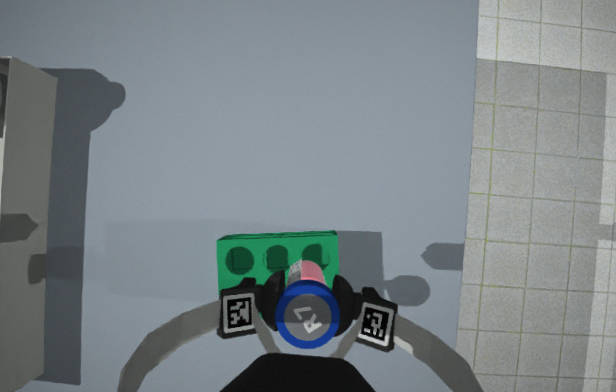

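Hole at ~(315,257); need 9 mm right.

>>> execute_actions(actions=[{"r2":{"base":{"strafe_m":-0.009},"joints":{"lift_m":1.04}}}], cameras=["r2_wrist_camera"])

>>> execute_actions(actions=[{"r2":{"joints":{"lift_m":0.975},"pace":"slow"}}], cameras=["r2_wrist_camera"])

Scene clock: 131.77 s.
r1.base_odometry: x=+2.224 y=-1.730 heading=+0.745 (m, m, rad; r1's odometry frame)
r1.turned_by_wheels: +0.000 (rad since the last result)
r1.turned_by_imu: +0.000 (rad since the last result)
r1.base_tilt: forward=-0.3 right=+0.0 (deg)
r1.lidar_m: 0.39 0.41 0.59 1.69 2.24 1.65 1.59 1.65 1.78 1.71 0.56 0.39
r1.base_status: not commanded
r1.joint_positions: lift_m=+1.100 arm_m=+0.051 wrist_yaw_rad=+0.000 wrist_pitch_rad=+1.570 wrist_roll_rad=+1.570 gripper_m=+0.060
r1.joint_status: not commanded
r1.motor_effort: lift_m=+21(21) arm_m=-7(7) wrist_yaw_rad=+0(0) wrist_pitch_rad=-1(2) wrist_roll_rad=+1(0) gripper_m=-2(1) wheel_0=-2(2) wheel_1=-1(1) wheel_2=-2(2) (%)
r1.hand_pose: x=+0.2222 y=-0.0874 z=+0.9895 quat_wxyz=(+0.500, +0.500, +0.500, -0.500) (m; r1's base frame)
r1.wrist_depth_mm: 424 668 1255 1255 1255 1281 1308 / 415 569 1229 1229 1255 1255 1255 / 404 539 1205 1205 1229 1255 1255 / 392 508 1078 1182 1229 1229 1255 / 389 488 931 991 976 1205 1229 / 382 469 640 1160 211 1182 1205 / 377 449 183 1138 1182 1160 1205
r2.base_odometry: x=-1.446 y=-0.064 heading=+2.360 (m, m, rad; r2's odometry frame)
r2.turned_by_wheels: +0.000 (rad since the last result)
r2.turned_by_imu: +0.000 (rad since the last result)
r2.base_tilt: forward=+0.3 right=-0.2 (deg)
r2.lidar_m: 0.26 0.26 0.38 1.05 2.44 1.74 1.70 1.78 2.42 1.97 2.00 0.29
r2.base_status: done
r2.joint_positions: lift_m=+1.040 arm_m=+0.521 wrist_yaw_rad=+0.000 wrist_pitch_rad=+1.570 wrist_roll_rad=+0.000 gripper_m=+0.010
r2.joint_status: all done
r2.motor_effort: lift_m=+16(24) arm_m=-5(5) wrist_yaw_rad=-1(1) wrist_pitch_rad=+0(0) wrist_roll_rad=+0(0) gripper_m=-12(12) wheel_0=+1(5) wheel_1=-1(6) wheel_2=+0(2) (%)
r2.hand_pose: x=+0.6920 y=-0.0874 z=+0.9300 quat_wxyz=(+0.707, +0.000, +0.707, +0.000) (m; r2's base frame)
r2.wrist_depth_mm: 394 389 389 389 387 389 1118 / 392 392 389 389 387 389 1138 / 394 394 389 392 387 389 1118 / 392 392 389 387 387 1118 1118 / 389 392 382 382 387 1118 1118 / 392 389 186 193 384 1118 1098 / 392 389 384 151 387 1118 1138
pictures: r2_wrist_camera
Images, in order (width x height): r2_wrist_camera 616x392.

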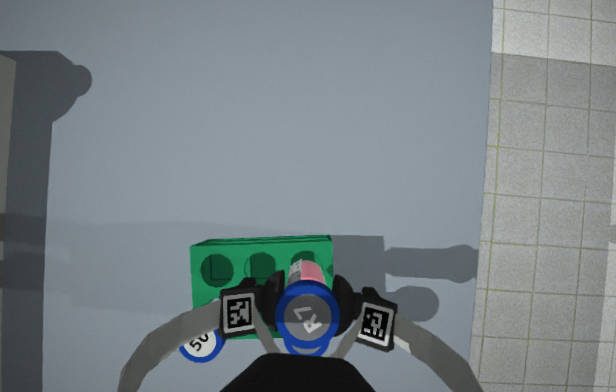

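Scene clock: 133.20 s.
r1.base_odometry: x=+2.224 y=-1.730 heading=+0.745 (m, m, rad; r1's odometry frame)
r1.turned_by_wheels: +0.000 (rad since the last result)
r1.turned_by_imu: +0.000 (rad since the last result)
r1.base_tilt: forward=-0.3 right=+0.0 (deg)
r1.lidar_m: 0.38 0.41 0.58 1.70 2.24 1.64 1.58 1.65 1.78 1.69 0.55 0.40
r1.base_status: not commanded
r1.joint_positions: lift_m=+1.100 arm_m=+0.051 wrist_yaw_rad=+0.000 wrist_pitch_rad=+1.570 wrist_roll_rad=+1.570 gripper_m=+0.060
r1.joint_status: not commanded
r1.motor_effort: lift_m=+21(21) arm_m=-7(7) wrist_yaw_rad=+0(0) wrist_pitch_rad=-1(1) wrist_roll_rad=-1(0) gripper_m=-3(2) wheel_0=-2(2) wheel_1=-1(1) wheel_2=-1(1) (%)
r1.hand_pose: x=+0.2222 y=-0.0874 z=+0.9895 quat_wxyz=(+0.500, +0.500, +0.500, -0.500) (m; r1's base frame)
r1.wrist_depth_mm: 421 676 1205 1255 1255 1281 1281 / 413 574 1205 1229 1255 1255 1255 / 402 544 1182 1205 1255 1229 1255 / 394 508 1060 1205 1205 1229 1229 / 389 488 931 991 991 1229 1229 / 384 466 647 1160 211 1182 1205 / 379 449 183 1160 1160 1182 1182
r2.base_odometry: x=-1.446 y=-0.064 heading=+2.360 (m, m, rad; r2's odometry frame)
r2.turned_by_wheels: +0.000 (rad since the last result)
r2.turned_by_imu: +0.000 (rad since the last result)
r2.base_tilt: forward=+0.3 right=-0.1 (deg)
r2.lidar_m: 0.25 0.27 0.38 1.03 2.45 1.74 1.69 1.79 2.45 1.96 2.02 0.25
r2.base_status: not commanded
r2.joint_positions: lift_m=+0.975 arm_m=+0.521 wrist_yaw_rad=+0.000 wrist_pitch_rad=+1.570 wrist_roll_rad=+0.000 gripper_m=+0.010
r2.joint_status: all done
r2.motor_effort: lift_m=+16(16) arm_m=-5(5) wrist_yaw_rad=-1(0) wrist_pitch_rad=+0(0) wrist_roll_rad=+1(0) gripper_m=-15(13) wheel_0=+1(1) wheel_1=-2(1) wheel_2=+0(0) (%)
r2.hand_pose: x=+0.6920 y=-0.0874 z=+0.8651 quat_wxyz=(+0.707, +0.000, +0.707, +0.000) (m; r2's base frame)
r2.wrist_depth_mm: 329 327 327 325 324 322 1078 / 327 327 325 324 324 322 1060 / 329 327 325 324 324 322 1060 / 325 325 324 324 324 322 1060 / 327 325 319 296 324 322 1060 / 325 325 186 193 320 322 1042 / 325 264 265 152 322 320 1078
pictures: r2_wrist_camera
Images, in order (width x height): r2_wrist_camera 616x392.

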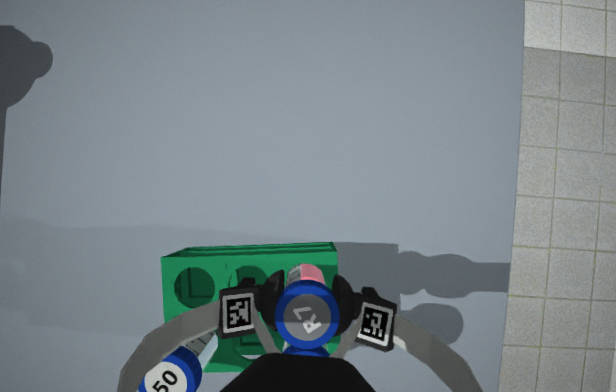

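>>> execute_actions(actions=[{"r2":{"joints":{"gripper_m":0.055}}}], cameras=[])

>>> execute_actions(actions=[{"r2":{"joints":{"lift_m":1.05}}}], cameras=[])

>>> execute_actions(actions=[{"r2":{"base":{"strafe_m":0.574},"joints":{"arm_m":0.495}}}], cameras=["r2_wrist_camera"])

Scene clock: 134.97 s.
r1.base_odometry: x=+2.224 y=-1.730 heading=+0.745 (m, m, rad; r1's odometry frame)
r1.turned_by_wheels: +0.000 (rad since the last result)
r1.turned_by_imu: +0.000 (rad since the last result)
r1.base_tilt: forward=-0.5 right=+0.2 (deg)
r1.lidar_m: 0.37 0.40 0.59 1.70 2.26 1.65 1.57 1.65 1.77 1.70 0.55 0.41
r1.base_status: not commanded
r1.joint_positions: lift_m=+1.100 arm_m=+0.051 wrist_yaw_rad=+0.000 wrist_pitch_rad=+1.570 wrist_roll_rad=+1.570 gripper_m=+0.060
r1.joint_status: not commanded
r1.motor_effort: lift_m=+21(21) arm_m=-7(7) wrist_yaw_rad=+0(0) wrist_pitch_rad=-1(2) wrist_roll_rad=+0(1) gripper_m=-2(4) wheel_0=-2(2) wheel_1=-1(1) wheel_2=-1(1) (%)
r1.hand_pose: x=+0.2222 y=-0.0874 z=+0.9895 quat_wxyz=(+0.500, +0.500, +0.500, -0.500) (m; r1's base frame)
r1.wrist_depth_mm: 424 668 1229 1255 1281 1281 1281 / 415 569 1205 1229 1281 1229 1281 / 404 539 1205 1229 1255 1255 1255 / 394 512 1078 1182 1229 1229 1229 / 389 484 931 991 991 1205 1229 / 382 466 640 1182 211 1182 1229 / 379 449 183 1138 1182 1182 1182
r2.base_odometry: x=-1.446 y=-0.064 heading=+2.360 (m, m, rad; r2's odometry frame)
r2.turned_by_wheels: +0.000 (rad since the last result)
r2.turned_by_imu: +0.000 (rad since the last result)
r2.base_tilt: forward=+0.3 right=-0.2 (deg)
r2.lidar_m: 0.26 0.27 0.39 1.04 2.46 1.73 1.71 1.77 2.45 1.96 2.00 0.27
r2.base_status: not commanded
r2.joint_positions: lift_m=+0.975 arm_m=+0.521 wrist_yaw_rad=+0.000 wrist_pitch_rad=+1.570 wrist_roll_rad=+0.000 gripper_m=+0.055
r2.joint_status: all done
r2.motor_effort: lift_m=+16(16) arm_m=-5(5) wrist_yaw_rad=-1(1) wrist_pitch_rad=+1(0) wrist_roll_rad=+1(0) gripper_m=-3(16) wheel_0=+1(1) wheel_1=-1(1) wheel_2=+0(0) (%)
r2.hand_pose: x=+0.6920 y=-0.0874 z=+0.8651 quat_wxyz=(+0.707, +0.000, +0.707, +0.000) (m; r2's base frame)
r2.wrist_depth_mm: 329 327 327 325 324 324 1078 / 327 327 325 325 325 324 1060 / 327 325 325 324 324 322 1060 / 329 327 325 324 324 322 1060 / 327 325 294 294 322 322 1042 / 329 327 192 204 211 320 1078 / 325 324 264 143 322 322 1060
pictures: none
No camera images: the call's "cameras" was empty. Leave "cameras" out to get every camera's image.

Scene clock: 136.27 s.
r1.base_odometry: x=+2.224 y=-1.730 heading=+0.745 (m, m, rad; r1's odometry frame)
r1.turned_by_wheels: +0.000 (rad since the last result)
r1.turned_by_imu: +0.000 (rad since the last result)
r1.base_tilt: forward=-0.4 right=+0.1 (deg)
r1.lidar_m: 0.39 0.40 0.59 1.70 2.25 1.65 1.58 1.62 1.77 1.71 0.56 0.40
r1.base_status: not commanded
r1.joint_positions: lift_m=+1.100 arm_m=+0.051 wrist_yaw_rad=+0.000 wrist_pitch_rad=+1.570 wrist_roll_rad=+1.570 gripper_m=+0.060
r1.joint_status: not commanded
r1.motor_effort: lift_m=+21(21) arm_m=-7(7) wrist_yaw_rad=-1(0) wrist_pitch_rad=-1(1) wrist_roll_rad=-1(1) gripper_m=-2(2) wheel_0=-2(2) wheel_1=-1(1) wheel_2=-2(1) (%)
r1.hand_pose: x=+0.2222 y=-0.0874 z=+0.9895 quat_wxyz=(+0.500, +0.500, +0.500, -0.500) (m; r1's base frame)
r1.wrist_depth_mm: 424 668 1229 1229 1255 1281 1281 / 415 574 1205 1229 1229 1281 1281 / 407 539 1205 1229 1229 1229 1255 / 394 508 1060 1205 1182 1255 1229 / 387 488 931 991 991 1205 1229 / 384 469 640 1160 211 1182 1205 / 379 445 182 1160 1160 1160 1182
r2.base_odometry: x=-1.446 y=-0.064 heading=+2.360 (m, m, rad; r2's odometry frame)
r2.turned_by_wheels: +0.000 (rad since the last result)
r2.turned_by_imu: +0.000 (rad since the last result)
r2.base_tilt: forward=+0.3 right=-0.2 (deg)
r2.lidar_m: 0.26 0.26 0.38 1.03 2.43 1.75 1.70 1.78 2.42 1.96 2.02 0.27
r2.base_status: not commanded
r2.joint_positions: lift_m=+1.050 arm_m=+0.521 wrist_yaw_rad=+0.000 wrist_pitch_rad=+1.570 wrist_roll_rad=+0.000 gripper_m=+0.055
r2.joint_status: all done
r2.motor_effort: lift_m=+24(26) arm_m=-5(5) wrist_yaw_rad=-1(1) wrist_pitch_rad=+1(1) wrist_roll_rad=+0(1) gripper_m=-3(4) wheel_0=+1(1) wheel_1=-1(1) wheel_2=+0(0) (%)
r2.hand_pose: x=+0.6920 y=-0.0874 z=+0.9394 quat_wxyz=(+0.707, +0.000, +0.707, +0.000) (m; r2's base frame)
r2.wrist_depth_mm: 404 402 399 399 399 399 1138 / 402 402 399 402 399 397 1160 / 402 402 399 399 397 1118 1138 / 402 402 399 397 397 1138 1138 / 402 397 373 368 397 1138 1118 / 399 402 193 336 212 1160 1118 / 399 399 394 143 397 1138 1138
pictures: none
No camera images: the call's "cameras" was empty. Leave "cameras" out to get every camera's image.

Scene clock: 139.50 s.
r1.base_odometry: x=+2.224 y=-1.730 heading=+0.745 (m, m, rad; r1's odometry frame)
r1.turned_by_wheels: +0.000 (rad since the last result)
r1.turned_by_imu: +0.000 (rad since the last result)
r1.base_tilt: forward=-0.3 right=+0.0 (deg)
r1.lidar_m: 0.39 0.41 0.58 1.71 2.25 1.66 1.58 1.64 1.77 1.70 0.57 0.40
r1.base_status: not commanded
r1.joint_positions: lift_m=+1.100 arm_m=+0.051 wrist_yaw_rad=+0.000 wrist_pitch_rad=+1.570 wrist_roll_rad=+1.570 gripper_m=+0.060
r1.joint_status: not commanded
r1.motor_effort: lift_m=+21(21) arm_m=-7(7) wrist_yaw_rad=+0(0) wrist_pitch_rad=-1(2) wrist_roll_rad=-1(0) gripper_m=-2(1) wheel_0=-2(2) wheel_1=-1(1) wheel_2=-1(2) (%)
r1.hand_pose: x=+0.2222 y=-0.0874 z=+0.9895 quat_wxyz=(+0.500, +0.500, +0.500, -0.500) (m; r1's base frame)
r1.wrist_depth_mm: 421 676 1229 1229 1255 1255 1281 / 413 574 1205 1205 1229 1255 1255 / 402 535 1205 1205 1229 1255 1255 / 394 512 1078 1205 1205 1229 1229 / 387 488 931 991 991 1205 1229 / 382 469 647 1182 210 1182 1205 / 379 445 183 1182 1182 1182 1205
r2.base_odometry: x=-1.850 y=-0.471 heading=+2.360 (m, m, rad; r2's odometry frame)
r2.turned_by_wheels: +0.000 (rad since the last result)
r2.turned_by_imu: +0.002 (rad since the last result)
r2.base_tilt: forward=+0.3 right=-0.2 (deg)
r2.lidar_m: 0.26 0.26 0.39 1.29 2.47 1.75 1.71 1.77 2.42 2.52 0.39 0.28
r2.base_status: done
r2.joint_positions: lift_m=+1.050 arm_m=+0.496 wrist_yaw_rad=+0.000 wrist_pitch_rad=+1.570 wrist_roll_rad=+0.000 gripper_m=+0.055
r2.joint_status: all done
r2.motor_effort: lift_m=+24(24) arm_m=-5(2) wrist_yaw_rad=-1(1) wrist_pitch_rad=+0(1) wrist_roll_rad=+1(0) gripper_m=-3(2) wheel_0=+1(8) wheel_1=-1(8) wheel_2=+0(1) (%)
r2.hand_pose: x=+0.6670 y=-0.0874 z=+0.9394 quat_wxyz=(+0.707, +0.000, +0.707, +0.000) (m; r2's base frame)
r2.wrist_depth_mm: 402 404 397 399 397 397 397 / 402 402 399 399 394 345 254 / 404 402 399 394 394 397 319 / 404 399 399 394 394 392 351 / 399 402 399 336 334 362 355 / 399 399 192 394 212 392 347 / 402 397 399 143 392 389 351
pictures: r2_wrist_camera
Images, in order (width x height): r2_wrist_camera 616x392.

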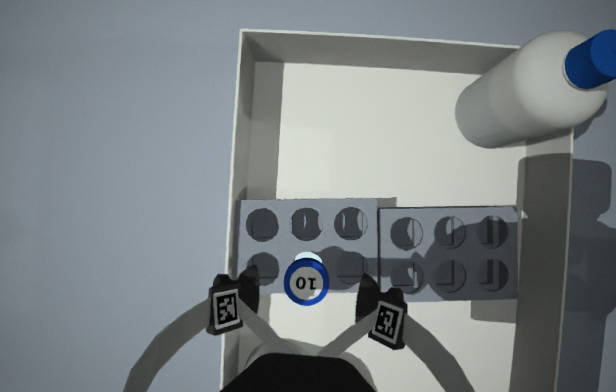

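>>> execute_actions(actions=[{"r2":{"joints":{"lift_m":0.975}}}], cameras=[])

>>> execute_actions(actions=[{"r2":{"joints":{"gripper_m":0.01}}}], cameras=[])

>>> execute_actions(actions=[{"r2":{"joints":{"lift_m":1.1}}}], cameras=["r2_wrist_camera"])

>>> execute_actions(actions=[{"r2":{"base":{"strafe_m":-0.498},"joints":{"arm_m":0.514}}}], cameras=["r2_wrist_camera"])

Scene clock: 141.33 s.
r1.base_odometry: x=+2.224 y=-1.730 heading=+0.745 (m, m, rad; r1's odometry frame)
r1.turned_by_wheels: +0.000 (rad since the last result)
r1.turned_by_imu: +0.000 (rad since the last result)
r1.base_tilt: forward=-0.4 right=+0.1 (deg)
r1.lidar_m: 0.39 0.41 0.59 1.69 2.24 1.66 1.59 1.65 1.78 1.70 0.55 0.40
r1.base_status: not commanded
r1.joint_positions: lift_m=+1.100 arm_m=+0.051 wrist_yaw_rad=+0.000 wrist_pitch_rad=+1.570 wrist_roll_rad=+1.570 gripper_m=+0.060
r1.joint_status: not commanded
r1.motor_effort: lift_m=+21(21) arm_m=-7(7) wrist_yaw_rad=-1(0) wrist_pitch_rad=-1(1) wrist_roll_rad=+0(0) gripper_m=-1(3) wheel_0=-2(2) wheel_1=-1(1) wheel_2=-1(1) (%)
r1.hand_pose: x=+0.2222 y=-0.0874 z=+0.9895 quat_wxyz=(+0.500, +0.500, +0.500, -0.500) (m; r1's base frame)
r1.wrist_depth_mm: 421 668 1229 1255 1255 1281 1308 / 413 569 1229 1255 1229 1255 1281 / 404 539 1205 1205 1229 1229 1255 / 394 512 1060 1205 1205 1205 1255 / 389 488 917 991 1008 1229 1229 / 382 466 640 1182 210 1205 1229 / 379 445 183 1138 1160 1182 1160
r2.base_odometry: x=-1.850 y=-0.471 heading=+2.360 (m, m, rad; r2's odometry frame)
r2.turned_by_wheels: +0.000 (rad since the last result)
r2.turned_by_imu: +0.000 (rad since the last result)
r2.base_tilt: forward=+0.3 right=-0.2 (deg)
r2.lidar_m: 0.25 0.27 0.39 1.29 2.44 1.73 1.70 1.77 2.44 2.54 0.36 0.29
r2.base_status: not commanded
r2.joint_positions: lift_m=+0.975 arm_m=+0.496 wrist_yaw_rad=+0.000 wrist_pitch_rad=+1.570 wrist_roll_rad=+0.000 gripper_m=+0.055
r2.joint_status: all done
r2.motor_effort: lift_m=+16(23) arm_m=-5(5) wrist_yaw_rad=-1(0) wrist_pitch_rad=-1(0) wrist_roll_rad=+0(0) gripper_m=-3(3) wheel_0=+1(1) wheel_1=-1(1) wheel_2=+1(0) (%)
r2.hand_pose: x=+0.6670 y=-0.0874 z=+0.8651 quat_wxyz=(+0.707, +0.000, +0.707, +0.000) (m; r2's base frame)
r2.wrist_depth_mm: 327 327 320 310 303 293 248 / 325 329 322 322 320 320 238 / 327 327 324 324 322 319 319 / 327 325 322 322 322 320 317 / 325 327 263 262 271 260 286 / 325 325 193 201 211 290 290 / 325 325 320 143 319 317 317
pictures: none
No camera images: the call's "cameras" was empty. Leave "cameras" out to get every camera's image.

Scene clock: 142.57 s.
r1.base_odometry: x=+2.224 y=-1.730 heading=+0.745 (m, m, rad; r1's odometry frame)
r1.turned_by_wheels: +0.000 (rad since the last result)
r1.turned_by_imu: +0.000 (rad since the last result)
r1.base_tilt: forward=-0.4 right=+0.1 (deg)
r1.lidar_m: 0.39 0.41 0.60 1.69 2.24 1.65 1.58 1.65 1.76 1.69 0.56 0.40
r1.base_status: not commanded
r1.joint_positions: lift_m=+1.100 arm_m=+0.051 wrist_yaw_rad=+0.000 wrist_pitch_rad=+1.570 wrist_roll_rad=+1.570 gripper_m=+0.060
r1.joint_status: not commanded
r1.motor_effort: lift_m=+21(21) arm_m=-7(6) wrist_yaw_rad=+0(0) wrist_pitch_rad=-2(2) wrist_roll_rad=+1(0) gripper_m=-2(1) wheel_0=-2(2) wheel_1=-1(1) wheel_2=-1(1) (%)
r1.hand_pose: x=+0.2222 y=-0.0874 z=+0.9895 quat_wxyz=(+0.500, +0.500, +0.500, -0.500) (m; r1's base frame)
r1.wrist_depth_mm: 424 668 1255 1229 1255 1308 1281 / 415 569 1205 1205 1255 1255 1255 / 402 544 1182 1205 1205 1229 1229 / 392 508 1078 1205 1205 1229 1229 / 389 488 931 991 1008 1205 1205 / 382 466 640 1160 210 1205 1205 / 379 449 182 1160 1182 1205 1182
r2.base_odometry: x=-1.850 y=-0.471 heading=+2.360 (m, m, rad; r2's odometry frame)
r2.turned_by_wheels: +0.000 (rad since the last result)
r2.turned_by_imu: +0.000 (rad since the last result)
r2.base_tilt: forward=+0.2 right=-0.2 (deg)
r2.lidar_m: 0.25 0.29 0.37 1.26 2.43 1.74 1.70 1.78 2.46 2.53 0.39 0.29
r2.base_status: not commanded
r2.joint_positions: lift_m=+0.975 arm_m=+0.496 wrist_yaw_rad=+0.000 wrist_pitch_rad=+1.570 wrist_roll_rad=+0.000 gripper_m=+0.010
r2.joint_status: all done
r2.motor_effort: lift_m=+15(16) arm_m=-5(5) wrist_yaw_rad=+0(1) wrist_pitch_rad=-1(0) wrist_roll_rad=+0(0) gripper_m=-14(12) wheel_0=+1(1) wheel_1=-1(1) wheel_2=+0(0) (%)
r2.hand_pose: x=+0.6670 y=-0.0874 z=+0.8651 quat_wxyz=(+0.707, +0.000, +0.707, +0.000) (m; r2's base frame)
r2.wrist_depth_mm: 329 327 320 310 306 294 251 / 327 329 324 322 322 320 238 / 329 325 324 322 319 320 319 / 327 325 324 320 319 319 319 / 329 325 291 262 272 260 283 / 327 327 186 193 259 289 290 / 325 324 320 153 319 317 315
pictures: none
No camera images: the call's "cameras" was empty. Leave "cameras" out to get every camera's image.

Scene clock: 144.13 s.
r1.base_odometry: x=+2.224 y=-1.730 heading=+0.745 (m, m, rad; r1's odometry frame)
r1.turned_by_wheels: +0.000 (rad since the last result)
r1.turned_by_imu: +0.000 (rad since the last result)
r1.base_tilt: forward=-0.4 right=+0.1 (deg)
r1.lidar_m: 0.38 0.40 0.60 1.72 2.27 1.64 1.58 1.66 1.78 1.70 0.56 0.41
r1.base_status: not commanded
r1.joint_positions: lift_m=+1.100 arm_m=+0.051 wrist_yaw_rad=+0.000 wrist_pitch_rad=+1.570 wrist_roll_rad=+1.570 gripper_m=+0.060
r1.joint_status: not commanded
r1.motor_effort: lift_m=+21(21) arm_m=-7(6) wrist_yaw_rad=+0(0) wrist_pitch_rad=-2(1) wrist_roll_rad=+0(0) gripper_m=-4(2) wheel_0=-2(2) wheel_1=-1(1) wheel_2=-1(2) (%)
r1.hand_pose: x=+0.2222 y=-0.0874 z=+0.9895 quat_wxyz=(+0.500, +0.500, +0.500, -0.500) (m; r1's base frame)
r1.wrist_depth_mm: 424 668 1229 1229 1229 1281 1308 / 413 569 1205 1205 1229 1255 1255 / 402 539 1182 1205 1229 1255 1255 / 394 508 1060 1182 1229 1229 1229 / 389 488 946 991 991 1205 1229 / 382 466 640 1160 211 1205 1182 / 379 449 182 1160 1182 1182 1205
r2.base_odometry: x=-1.850 y=-0.471 heading=+2.360 (m, m, rad; r2's odometry frame)
r2.turned_by_wheels: +0.000 (rad since the last result)
r2.turned_by_imu: +0.000 (rad since the last result)
r2.base_tilt: forward=+0.2 right=-0.1 (deg)
r2.lidar_m: 0.25 0.26 0.38 1.29 2.44 1.72 1.69 1.78 2.43 2.54 0.38 0.29
r2.base_status: not commanded
r2.joint_positions: lift_m=+1.100 arm_m=+0.496 wrist_yaw_rad=+0.000 wrist_pitch_rad=+1.570 wrist_roll_rad=+0.000 gripper_m=+0.010
r2.joint_status: all done
r2.motor_effort: lift_m=+24(25) arm_m=-5(5) wrist_yaw_rad=-1(0) wrist_pitch_rad=+0(0) wrist_roll_rad=+1(0) gripper_m=-16(14) wheel_0=+1(1) wheel_1=-1(1) wheel_2=+1(0) (%)
r2.hand_pose: x=+0.6670 y=-0.0874 z=+0.9894 quat_wxyz=(+0.707, +0.000, +0.707, +0.000) (m; r2's base frame)
r2.wrist_depth_mm: 452 452 452 449 449 442 442 / 452 452 449 445 442 345 271 / 452 452 449 449 445 399 442 / 449 452 445 445 442 424 442 / 452 452 449 389 392 392 442 / 445 449 186 193 384 439 442 / 455 445 445 152 442 413 439
pictures: r2_wrist_camera
Images, in order (width x height): r2_wrist_camera 616x392.

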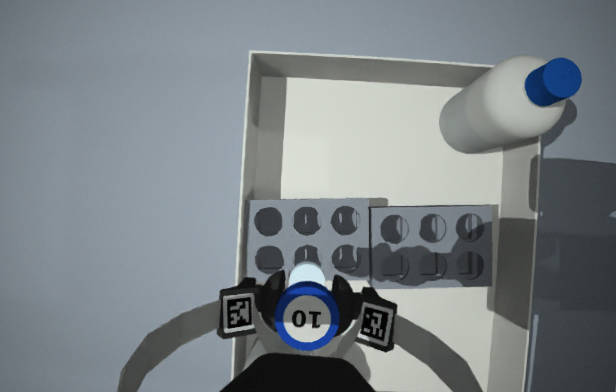

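Scene clock: 147.10 s.
r1.base_odometry: x=+2.224 y=-1.730 heading=+0.745 (m, m, rad; r1's odometry frame)
r1.turned_by_wheels: +0.000 (rad since the last result)
r1.turned_by_imu: +0.000 (rad since the last result)
r1.base_tilt: forward=-0.6 right=+0.1 (deg)
r1.lidar_m: 0.37 0.40 0.60 1.70 2.24 1.65 1.58 1.63 1.77 1.70 0.55 0.41
r1.base_status: not commanded
r1.joint_positions: lift_m=+1.100 arm_m=+0.051 wrist_yaw_rad=+0.000 wrist_pitch_rad=+1.570 wrist_roll_rad=+1.570 gripper_m=+0.060
r1.joint_status: not commanded
r1.motor_effort: lift_m=+21(21) arm_m=-7(7) wrist_yaw_rad=+0(0) wrist_pitch_rad=-3(1) wrist_roll_rad=-1(1) gripper_m=-1(3) wheel_0=-2(2) wheel_1=+0(1) wheel_2=-1(1) (%)
r1.hand_pose: x=+0.2222 y=-0.0874 z=+0.9895 quat_wxyz=(+0.500, +0.500, +0.500, -0.500) (m; r1's base frame)
r1.wrist_depth_mm: 424 668 1229 1255 1281 1281 1308 / 415 574 1229 1229 1255 1255 1255 / 404 539 1205 1229 1229 1255 1281 / 394 512 1078 1205 1205 1205 1255 / 389 484 931 1008 991 1205 1205 / 382 466 640 1182 210 1205 1205 / 379 452 183 1160 1160 1182 1205
r2.base_odometry: x=-1.500 y=-0.118 heading=+2.360 (m, m, rad; r2's odometry frame)
r2.turned_by_wheels: +0.000 (rad since the last result)
r2.turned_by_imu: -0.001 (rad since the last result)
r2.base_tilt: forward=+0.3 right=-0.1 (deg)
r2.lidar_m: 0.26 0.29 0.38 1.03 2.45 1.74 1.69 1.78 2.44 2.01 0.38 0.27
r2.base_status: done
r2.joint_positions: lift_m=+1.100 arm_m=+0.513 wrist_yaw_rad=+0.000 wrist_pitch_rad=+1.570 wrist_roll_rad=+0.000 gripper_m=+0.010
r2.joint_status: all done
r2.motor_effort: lift_m=+24(24) arm_m=+5(4) wrist_yaw_rad=+0(0) wrist_pitch_rad=+1(2) wrist_roll_rad=+0(0) gripper_m=-17(14) wheel_0=+1(6) wheel_1=+0(9) wheel_2=+1(1) (%)
r2.hand_pose: x=+0.6843 y=-0.0874 z=+0.9894 quat_wxyz=(+0.707, +0.000, +0.707, +0.000) (m; r2's base frame)
r2.wrist_depth_mm: 452 449 452 449 449 445 1205 / 375 452 445 449 449 445 1205 / 413 449 452 445 445 445 1182 / 415 452 449 449 445 445 1160 / 410 449 449 442 387 445 1160 / 424 449 186 193 325 445 1182 / 424 449 449 152 442 442 1160
pictures: r2_wrist_camera
Images, in order (width x height): r2_wrist_camera 616x392.

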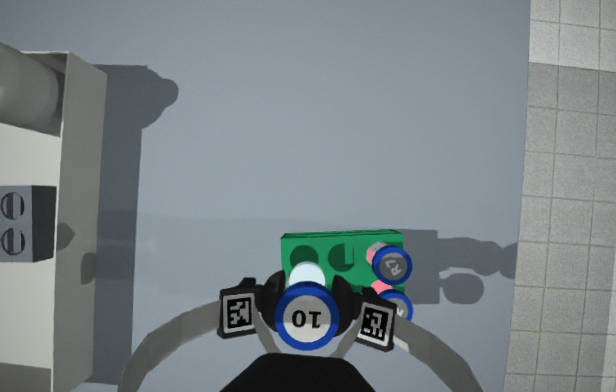

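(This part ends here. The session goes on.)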